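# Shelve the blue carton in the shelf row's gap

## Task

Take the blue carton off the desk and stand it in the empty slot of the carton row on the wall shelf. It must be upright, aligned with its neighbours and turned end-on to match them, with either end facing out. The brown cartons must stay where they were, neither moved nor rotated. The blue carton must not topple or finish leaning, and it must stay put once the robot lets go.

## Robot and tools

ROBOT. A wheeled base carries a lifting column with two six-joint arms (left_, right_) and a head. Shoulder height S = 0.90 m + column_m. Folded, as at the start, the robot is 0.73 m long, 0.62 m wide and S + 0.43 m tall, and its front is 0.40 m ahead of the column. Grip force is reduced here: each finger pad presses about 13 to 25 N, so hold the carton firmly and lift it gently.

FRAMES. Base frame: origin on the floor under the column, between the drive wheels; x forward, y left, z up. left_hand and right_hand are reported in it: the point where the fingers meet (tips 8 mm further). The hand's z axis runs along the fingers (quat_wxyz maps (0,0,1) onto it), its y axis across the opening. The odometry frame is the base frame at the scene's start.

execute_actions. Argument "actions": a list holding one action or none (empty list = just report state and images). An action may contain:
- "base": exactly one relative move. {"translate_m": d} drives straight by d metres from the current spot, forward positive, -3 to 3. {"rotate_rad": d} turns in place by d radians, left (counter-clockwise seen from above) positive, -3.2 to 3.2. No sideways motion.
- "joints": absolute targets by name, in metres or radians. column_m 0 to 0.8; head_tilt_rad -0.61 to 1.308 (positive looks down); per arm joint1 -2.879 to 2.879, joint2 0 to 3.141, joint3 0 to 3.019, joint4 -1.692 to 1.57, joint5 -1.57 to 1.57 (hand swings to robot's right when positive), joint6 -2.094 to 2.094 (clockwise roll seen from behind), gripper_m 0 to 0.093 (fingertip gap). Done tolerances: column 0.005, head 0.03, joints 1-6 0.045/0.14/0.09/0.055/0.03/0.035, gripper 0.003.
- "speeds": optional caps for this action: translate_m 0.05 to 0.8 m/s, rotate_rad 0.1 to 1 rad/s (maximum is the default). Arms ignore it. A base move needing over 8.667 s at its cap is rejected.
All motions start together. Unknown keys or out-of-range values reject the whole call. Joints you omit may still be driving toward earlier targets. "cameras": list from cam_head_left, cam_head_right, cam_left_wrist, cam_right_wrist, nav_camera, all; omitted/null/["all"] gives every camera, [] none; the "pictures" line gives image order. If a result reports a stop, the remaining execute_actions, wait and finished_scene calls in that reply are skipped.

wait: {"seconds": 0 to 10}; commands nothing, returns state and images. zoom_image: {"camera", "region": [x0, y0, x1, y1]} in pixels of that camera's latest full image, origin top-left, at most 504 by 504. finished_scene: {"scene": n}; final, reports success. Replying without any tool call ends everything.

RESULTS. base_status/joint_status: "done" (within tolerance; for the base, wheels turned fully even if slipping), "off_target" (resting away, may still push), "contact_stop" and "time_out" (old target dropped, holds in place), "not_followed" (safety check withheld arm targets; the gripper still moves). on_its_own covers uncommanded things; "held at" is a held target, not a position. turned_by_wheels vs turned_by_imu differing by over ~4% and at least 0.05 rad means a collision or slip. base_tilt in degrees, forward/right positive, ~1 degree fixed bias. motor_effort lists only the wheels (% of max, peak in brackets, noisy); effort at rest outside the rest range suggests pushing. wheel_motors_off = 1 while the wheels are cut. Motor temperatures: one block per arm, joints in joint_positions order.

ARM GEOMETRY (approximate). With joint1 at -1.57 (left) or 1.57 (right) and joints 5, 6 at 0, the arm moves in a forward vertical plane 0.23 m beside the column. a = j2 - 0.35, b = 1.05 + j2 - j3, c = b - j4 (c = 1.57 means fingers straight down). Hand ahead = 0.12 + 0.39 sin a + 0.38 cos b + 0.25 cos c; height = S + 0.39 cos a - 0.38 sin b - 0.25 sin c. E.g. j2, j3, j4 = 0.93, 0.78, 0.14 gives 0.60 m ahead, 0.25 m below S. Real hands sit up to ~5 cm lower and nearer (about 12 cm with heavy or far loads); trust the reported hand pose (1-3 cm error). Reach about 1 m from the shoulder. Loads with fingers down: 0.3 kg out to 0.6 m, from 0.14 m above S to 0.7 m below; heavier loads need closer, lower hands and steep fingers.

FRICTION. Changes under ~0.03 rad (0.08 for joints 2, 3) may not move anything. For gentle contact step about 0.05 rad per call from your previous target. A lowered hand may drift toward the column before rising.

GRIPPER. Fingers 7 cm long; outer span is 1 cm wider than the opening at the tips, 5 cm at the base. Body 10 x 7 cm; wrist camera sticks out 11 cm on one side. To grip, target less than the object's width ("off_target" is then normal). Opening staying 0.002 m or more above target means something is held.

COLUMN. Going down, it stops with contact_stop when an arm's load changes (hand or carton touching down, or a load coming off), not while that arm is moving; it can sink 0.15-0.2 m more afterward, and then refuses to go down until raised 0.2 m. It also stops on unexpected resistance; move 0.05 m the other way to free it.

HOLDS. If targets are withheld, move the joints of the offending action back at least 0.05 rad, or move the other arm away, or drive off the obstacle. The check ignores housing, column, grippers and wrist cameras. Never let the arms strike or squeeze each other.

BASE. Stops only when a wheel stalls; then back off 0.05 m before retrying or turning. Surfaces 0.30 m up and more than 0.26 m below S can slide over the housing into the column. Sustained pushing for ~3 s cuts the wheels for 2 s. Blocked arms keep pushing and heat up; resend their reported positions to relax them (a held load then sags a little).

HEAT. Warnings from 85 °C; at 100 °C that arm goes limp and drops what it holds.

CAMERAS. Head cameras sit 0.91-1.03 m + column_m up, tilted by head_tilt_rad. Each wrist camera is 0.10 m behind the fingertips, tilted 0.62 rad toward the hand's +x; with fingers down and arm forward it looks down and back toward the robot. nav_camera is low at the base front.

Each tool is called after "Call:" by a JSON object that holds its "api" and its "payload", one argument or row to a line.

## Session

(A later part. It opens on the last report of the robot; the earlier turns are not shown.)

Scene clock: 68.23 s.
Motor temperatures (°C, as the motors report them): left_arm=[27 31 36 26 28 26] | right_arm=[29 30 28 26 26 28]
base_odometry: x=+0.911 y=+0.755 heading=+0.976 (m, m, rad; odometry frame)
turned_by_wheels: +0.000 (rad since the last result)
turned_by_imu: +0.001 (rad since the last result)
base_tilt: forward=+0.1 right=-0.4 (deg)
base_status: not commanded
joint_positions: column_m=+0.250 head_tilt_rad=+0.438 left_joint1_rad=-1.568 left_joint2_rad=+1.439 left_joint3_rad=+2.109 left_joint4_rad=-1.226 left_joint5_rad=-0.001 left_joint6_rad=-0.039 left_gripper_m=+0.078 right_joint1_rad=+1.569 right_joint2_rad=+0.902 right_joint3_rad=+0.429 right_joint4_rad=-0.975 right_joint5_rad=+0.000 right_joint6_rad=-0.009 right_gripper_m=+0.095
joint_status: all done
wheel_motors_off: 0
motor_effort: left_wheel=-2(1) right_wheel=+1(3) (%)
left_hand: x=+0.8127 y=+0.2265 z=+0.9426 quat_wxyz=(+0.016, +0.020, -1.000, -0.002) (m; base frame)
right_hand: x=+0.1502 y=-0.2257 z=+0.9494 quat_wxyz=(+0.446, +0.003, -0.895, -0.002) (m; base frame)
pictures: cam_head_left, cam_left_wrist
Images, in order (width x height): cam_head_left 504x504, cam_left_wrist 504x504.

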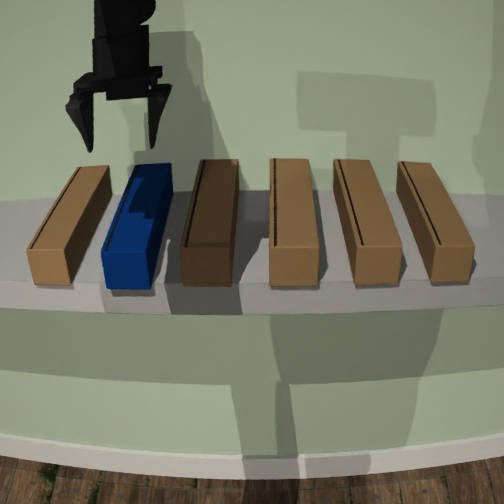

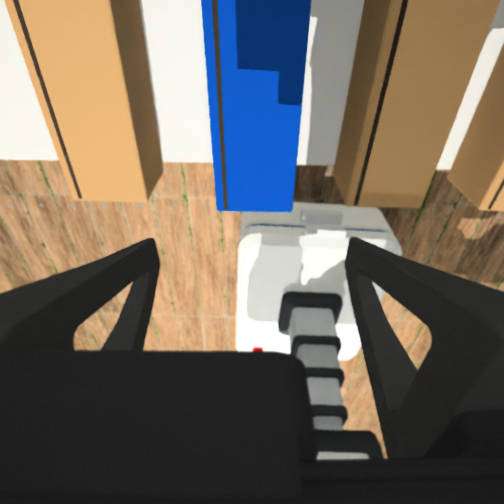

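Call:
{"api": "execute_actions", "payload": {
  "actions": [
    {"joints":{"column_m":0.096}}
  ],
  "cameras": []
}}

Call:
{"api": "execute_actions", "payload": {
  "actions": [
    {"joints":{"left_gripper_m":0.0}}
  ],
  "cameras": []
}}

Call:
{"api": "execute_actions", "payload": {
  "actions": [
    {"base":{"translate_m":0.006},"speeds":{"translate_m":0.05}}
  ],
  "cameras": []
}}

Call:
{"api": "execute_actions", "payload": {
  "actions": [
    {"joints":{"left_gripper_m":0.078}}
  ],
  "cameras": []
}}

Call:
{"api": "execute_actions", "payload": {
  "actions": [
    {"joints":{"column_m":0.25}}
  ],
  "cameras": ["cam_head_left","cam_left_wrist"]
}}

Scene clock: 71.00 s.
Motor temperatures (°C, as the motors report them): left_arm=[27 31 36 26 28 26] | right_arm=[29 30 28 26 26 28]
base_odometry: x=+0.911 y=+0.755 heading=+0.976 (m, m, rad; odometry frame)
turned_by_wheels: +0.000 (rad since the last result)
turned_by_imu: +0.001 (rad since the last result)
base_tilt: forward=+0.1 right=-0.4 (deg)
base_status: not commanded
joint_positions: column_m=+0.096 head_tilt_rad=+0.438 left_joint1_rad=-1.568 left_joint2_rad=+1.439 left_joint3_rad=+2.109 left_joint4_rad=-1.226 left_joint5_rad=-0.001 left_joint6_rad=-0.039 left_gripper_m=+0.078 right_joint1_rad=+1.569 right_joint2_rad=+0.902 right_joint3_rad=+0.429 right_joint4_rad=-0.975 right_joint5_rad=+0.000 right_joint6_rad=-0.009 right_gripper_m=+0.095
joint_status: all done
wheel_motors_off: 0
motor_effort: left_wheel=-2(3) right_wheel=+4(1) (%)
left_hand: x=+0.8127 y=+0.2265 z=+0.7888 quat_wxyz=(+0.016, +0.020, -1.000, -0.002) (m; base frame)
right_hand: x=+0.1502 y=-0.2257 z=+0.7956 quat_wxyz=(+0.446, +0.003, -0.895, -0.002) (m; base frame)
pictures: none
No camera images: the call's "cameras" was empty. Leave "cameras" out to get every camera's image.

Scene clock: 71.67 s.
Motor temperatures (°C, as the motors report them): left_arm=[27 31 36 26 28 26] | right_arm=[29 30 28 26 26 28]
base_odometry: x=+0.911 y=+0.755 heading=+0.976 (m, m, rad; odometry frame)
turned_by_wheels: +0.000 (rad since the last result)
turned_by_imu: +0.000 (rad since the last result)
base_tilt: forward=+0.1 right=-0.3 (deg)
base_status: not commanded
joint_positions: column_m=+0.096 head_tilt_rad=+0.438 left_joint1_rad=-1.568 left_joint2_rad=+1.439 left_joint3_rad=+2.109 left_joint4_rad=-1.226 left_joint5_rad=-0.001 left_joint6_rad=-0.039 left_gripper_m=+0.060 right_joint1_rad=+1.569 right_joint2_rad=+0.902 right_joint3_rad=+0.429 right_joint4_rad=-0.975 right_joint5_rad=+0.000 right_joint6_rad=-0.009 right_gripper_m=+0.095
joint_status: left_gripper_m off_target (ended at +0.060, target +0.000)
wheel_motors_off: 0
motor_effort: left_wheel=-2(2) right_wheel=+3(3) (%)
left_hand: x=+0.8127 y=+0.2265 z=+0.7888 quat_wxyz=(+0.016, +0.020, -1.000, -0.002) (m; base frame)
right_hand: x=+0.1502 y=-0.2257 z=+0.7956 quat_wxyz=(+0.446, +0.003, -0.895, -0.002) (m; base frame)
pictures: none
No camera images: the call's "cameras" was empty. Leave "cameras" out to get every camera's image.

Scene clock: 72.37 s.
Motor temperatures (°C, as the motors report them): left_arm=[27 31 36 26 28 26] | right_arm=[29 30 28 26 26 28]
base_odometry: x=+0.915 y=+0.760 heading=+0.974 (m, m, rad; odometry frame)
turned_by_wheels: -0.001 (rad since the last result)
turned_by_imu: -0.001 (rad since the last result)
base_tilt: forward=+0.2 right=-0.3 (deg)
base_status: done
joint_positions: column_m=+0.096 head_tilt_rad=+0.438 left_joint1_rad=-1.568 left_joint2_rad=+1.439 left_joint3_rad=+2.109 left_joint4_rad=-1.226 left_joint5_rad=-0.001 left_joint6_rad=-0.039 left_gripper_m=+0.060 right_joint1_rad=+1.569 right_joint2_rad=+0.902 right_joint3_rad=+0.431 right_joint4_rad=-0.975 right_joint5_rad=+0.000 right_joint6_rad=-0.009 right_gripper_m=+0.095
joint_status: not commanded
wheel_motors_off: 0
motor_effort: left_wheel=+0(38) right_wheel=+1(36) (%)
left_hand: x=+0.8128 y=+0.2265 z=+0.7888 quat_wxyz=(+0.016, +0.020, -1.000, -0.002) (m; base frame)
right_hand: x=+0.1509 y=-0.2257 z=+0.7954 quat_wxyz=(+0.445, +0.003, -0.895, -0.002) (m; base frame)
pictures: none
No camera images: the call's "cameras" was empty. Leave "cameras" out to get every camera's image.

Scene clock: 73.03 s.
Motor temperatures (°C, as the motors report them): left_arm=[27 31 36 26 28 26] | right_arm=[29 30 28 26 26 28]
base_odometry: x=+0.915 y=+0.760 heading=+0.974 (m, m, rad; odometry frame)
turned_by_wheels: +0.000 (rad since the last result)
turned_by_imu: +0.000 (rad since the last result)
base_tilt: forward=+0.1 right=-0.4 (deg)
base_status: not commanded
joint_positions: column_m=+0.096 head_tilt_rad=+0.438 left_joint1_rad=-1.568 left_joint2_rad=+1.439 left_joint3_rad=+2.109 left_joint4_rad=-1.226 left_joint5_rad=-0.001 left_joint6_rad=-0.039 left_gripper_m=+0.078 right_joint1_rad=+1.569 right_joint2_rad=+0.902 right_joint3_rad=+0.431 right_joint4_rad=-0.975 right_joint5_rad=+0.000 right_joint6_rad=-0.009 right_gripper_m=+0.095
joint_status: all done
wheel_motors_off: 0
motor_effort: left_wheel=+0(1) right_wheel=+2(1) (%)
left_hand: x=+0.8128 y=+0.2265 z=+0.7888 quat_wxyz=(+0.016, +0.020, -1.000, -0.002) (m; base frame)
right_hand: x=+0.1509 y=-0.2257 z=+0.7954 quat_wxyz=(+0.445, +0.003, -0.895, -0.002) (m; base frame)
pictures: none
No camera images: the call's "cameras" was empty. Leave "cameras" out to get every camera's image.

Scene clock: 75.63 s.
Motor temperatures (°C, as the motors report them): left_arm=[27 31 36 26 28 26] | right_arm=[29 30 28 26 26 28]
base_odometry: x=+0.915 y=+0.760 heading=+0.974 (m, m, rad; odometry frame)
turned_by_wheels: +0.000 (rad since the last result)
turned_by_imu: +0.001 (rad since the last result)
base_tilt: forward=+0.1 right=-0.3 (deg)
base_status: not commanded
joint_positions: column_m=+0.250 head_tilt_rad=+0.438 left_joint1_rad=-1.568 left_joint2_rad=+1.440 left_joint3_rad=+2.109 left_joint4_rad=-1.226 left_joint5_rad=-0.001 left_joint6_rad=-0.039 left_gripper_m=+0.078 right_joint1_rad=+1.569 right_joint2_rad=+0.902 right_joint3_rad=+0.431 right_joint4_rad=-0.975 right_joint5_rad=+0.000 right_joint6_rad=-0.009 right_gripper_m=+0.095
joint_status: all done
wheel_motors_off: 0
motor_effort: left_wheel=-2(2) right_wheel=+2(1) (%)
left_hand: x=+0.8127 y=+0.2265 z=+0.9424 quat_wxyz=(+0.016, +0.020, -1.000, -0.002) (m; base frame)
right_hand: x=+0.1509 y=-0.2257 z=+0.9492 quat_wxyz=(+0.445, +0.003, -0.895, -0.002) (m; base frame)
pictures: cam_head_left, cam_left_wrist
Images, in order (width x height): cam_head_left 504x504, cam_left_wrist 504x504.

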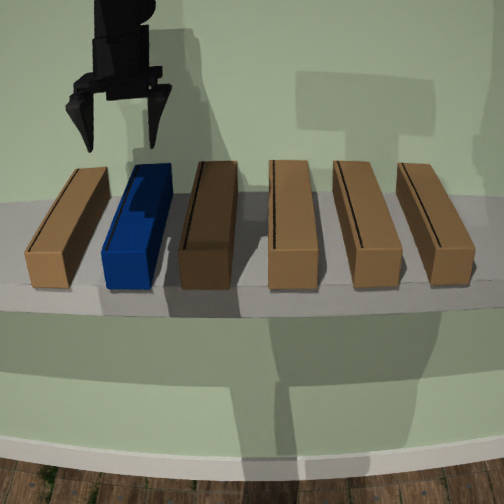

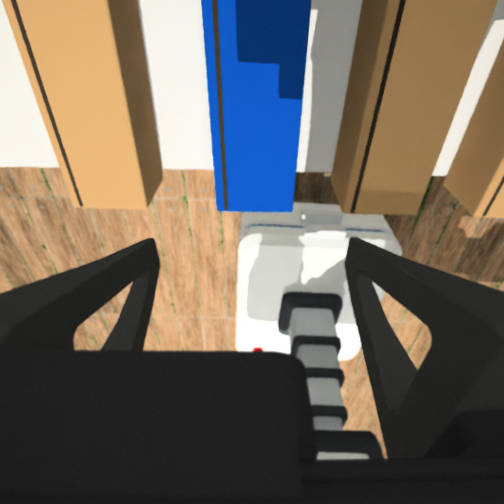

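Aligned.

Call:
{"api": "execute_actions", "payload": {
  "actions": [
    {"base":{"translate_m":-0.3}}
  ],
  "cameras": ["cam_head_left"]
}}

Call:
{"api": "finished_scene", "payload": {
  "scene": 2
}}

Scene clock: 84.37 s.
Motor temperatures (°C, as the motors report them): left_arm=[27 31 36 26 28 26] | right_arm=[29 30 28 26 26 28]
base_odometry: x=+0.746 y=+0.512 heading=+0.973 (m, m, rad; odometry frame)
turned_by_wheels: -0.001 (rad since the last result)
turned_by_imu: +0.000 (rad since the last result)
base_tilt: forward=+0.1 right=-0.4 (deg)
base_status: done
joint_positions: column_m=+0.250 head_tilt_rad=+0.438 left_joint1_rad=-1.568 left_joint2_rad=+1.440 left_joint3_rad=+2.110 left_joint4_rad=-1.225 left_joint5_rad=-0.001 left_joint6_rad=-0.039 left_gripper_m=+0.078 right_joint1_rad=+1.569 right_joint2_rad=+0.902 right_joint3_rad=+0.428 right_joint4_rad=-0.975 right_joint5_rad=+0.000 right_joint6_rad=-0.009 right_gripper_m=+0.095
joint_status: not commanded
wheel_motors_off: 0
motor_effort: left_wheel=-1(37) right_wheel=+2(59) (%)
left_hand: x=+0.8132 y=+0.2265 z=+0.9425 quat_wxyz=(+0.015, +0.020, -1.000, -0.002) (m; base frame)
right_hand: x=+0.1495 y=-0.2257 z=+0.9497 quat_wxyz=(+0.446, +0.003, -0.895, -0.002) (m; base frame)
pictures: cam_head_left
Images, in order (width x height): cam_head_left 504x504.

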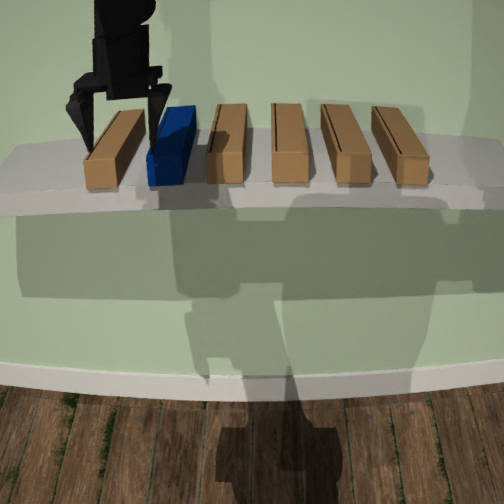

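The scene is finished: the task was done.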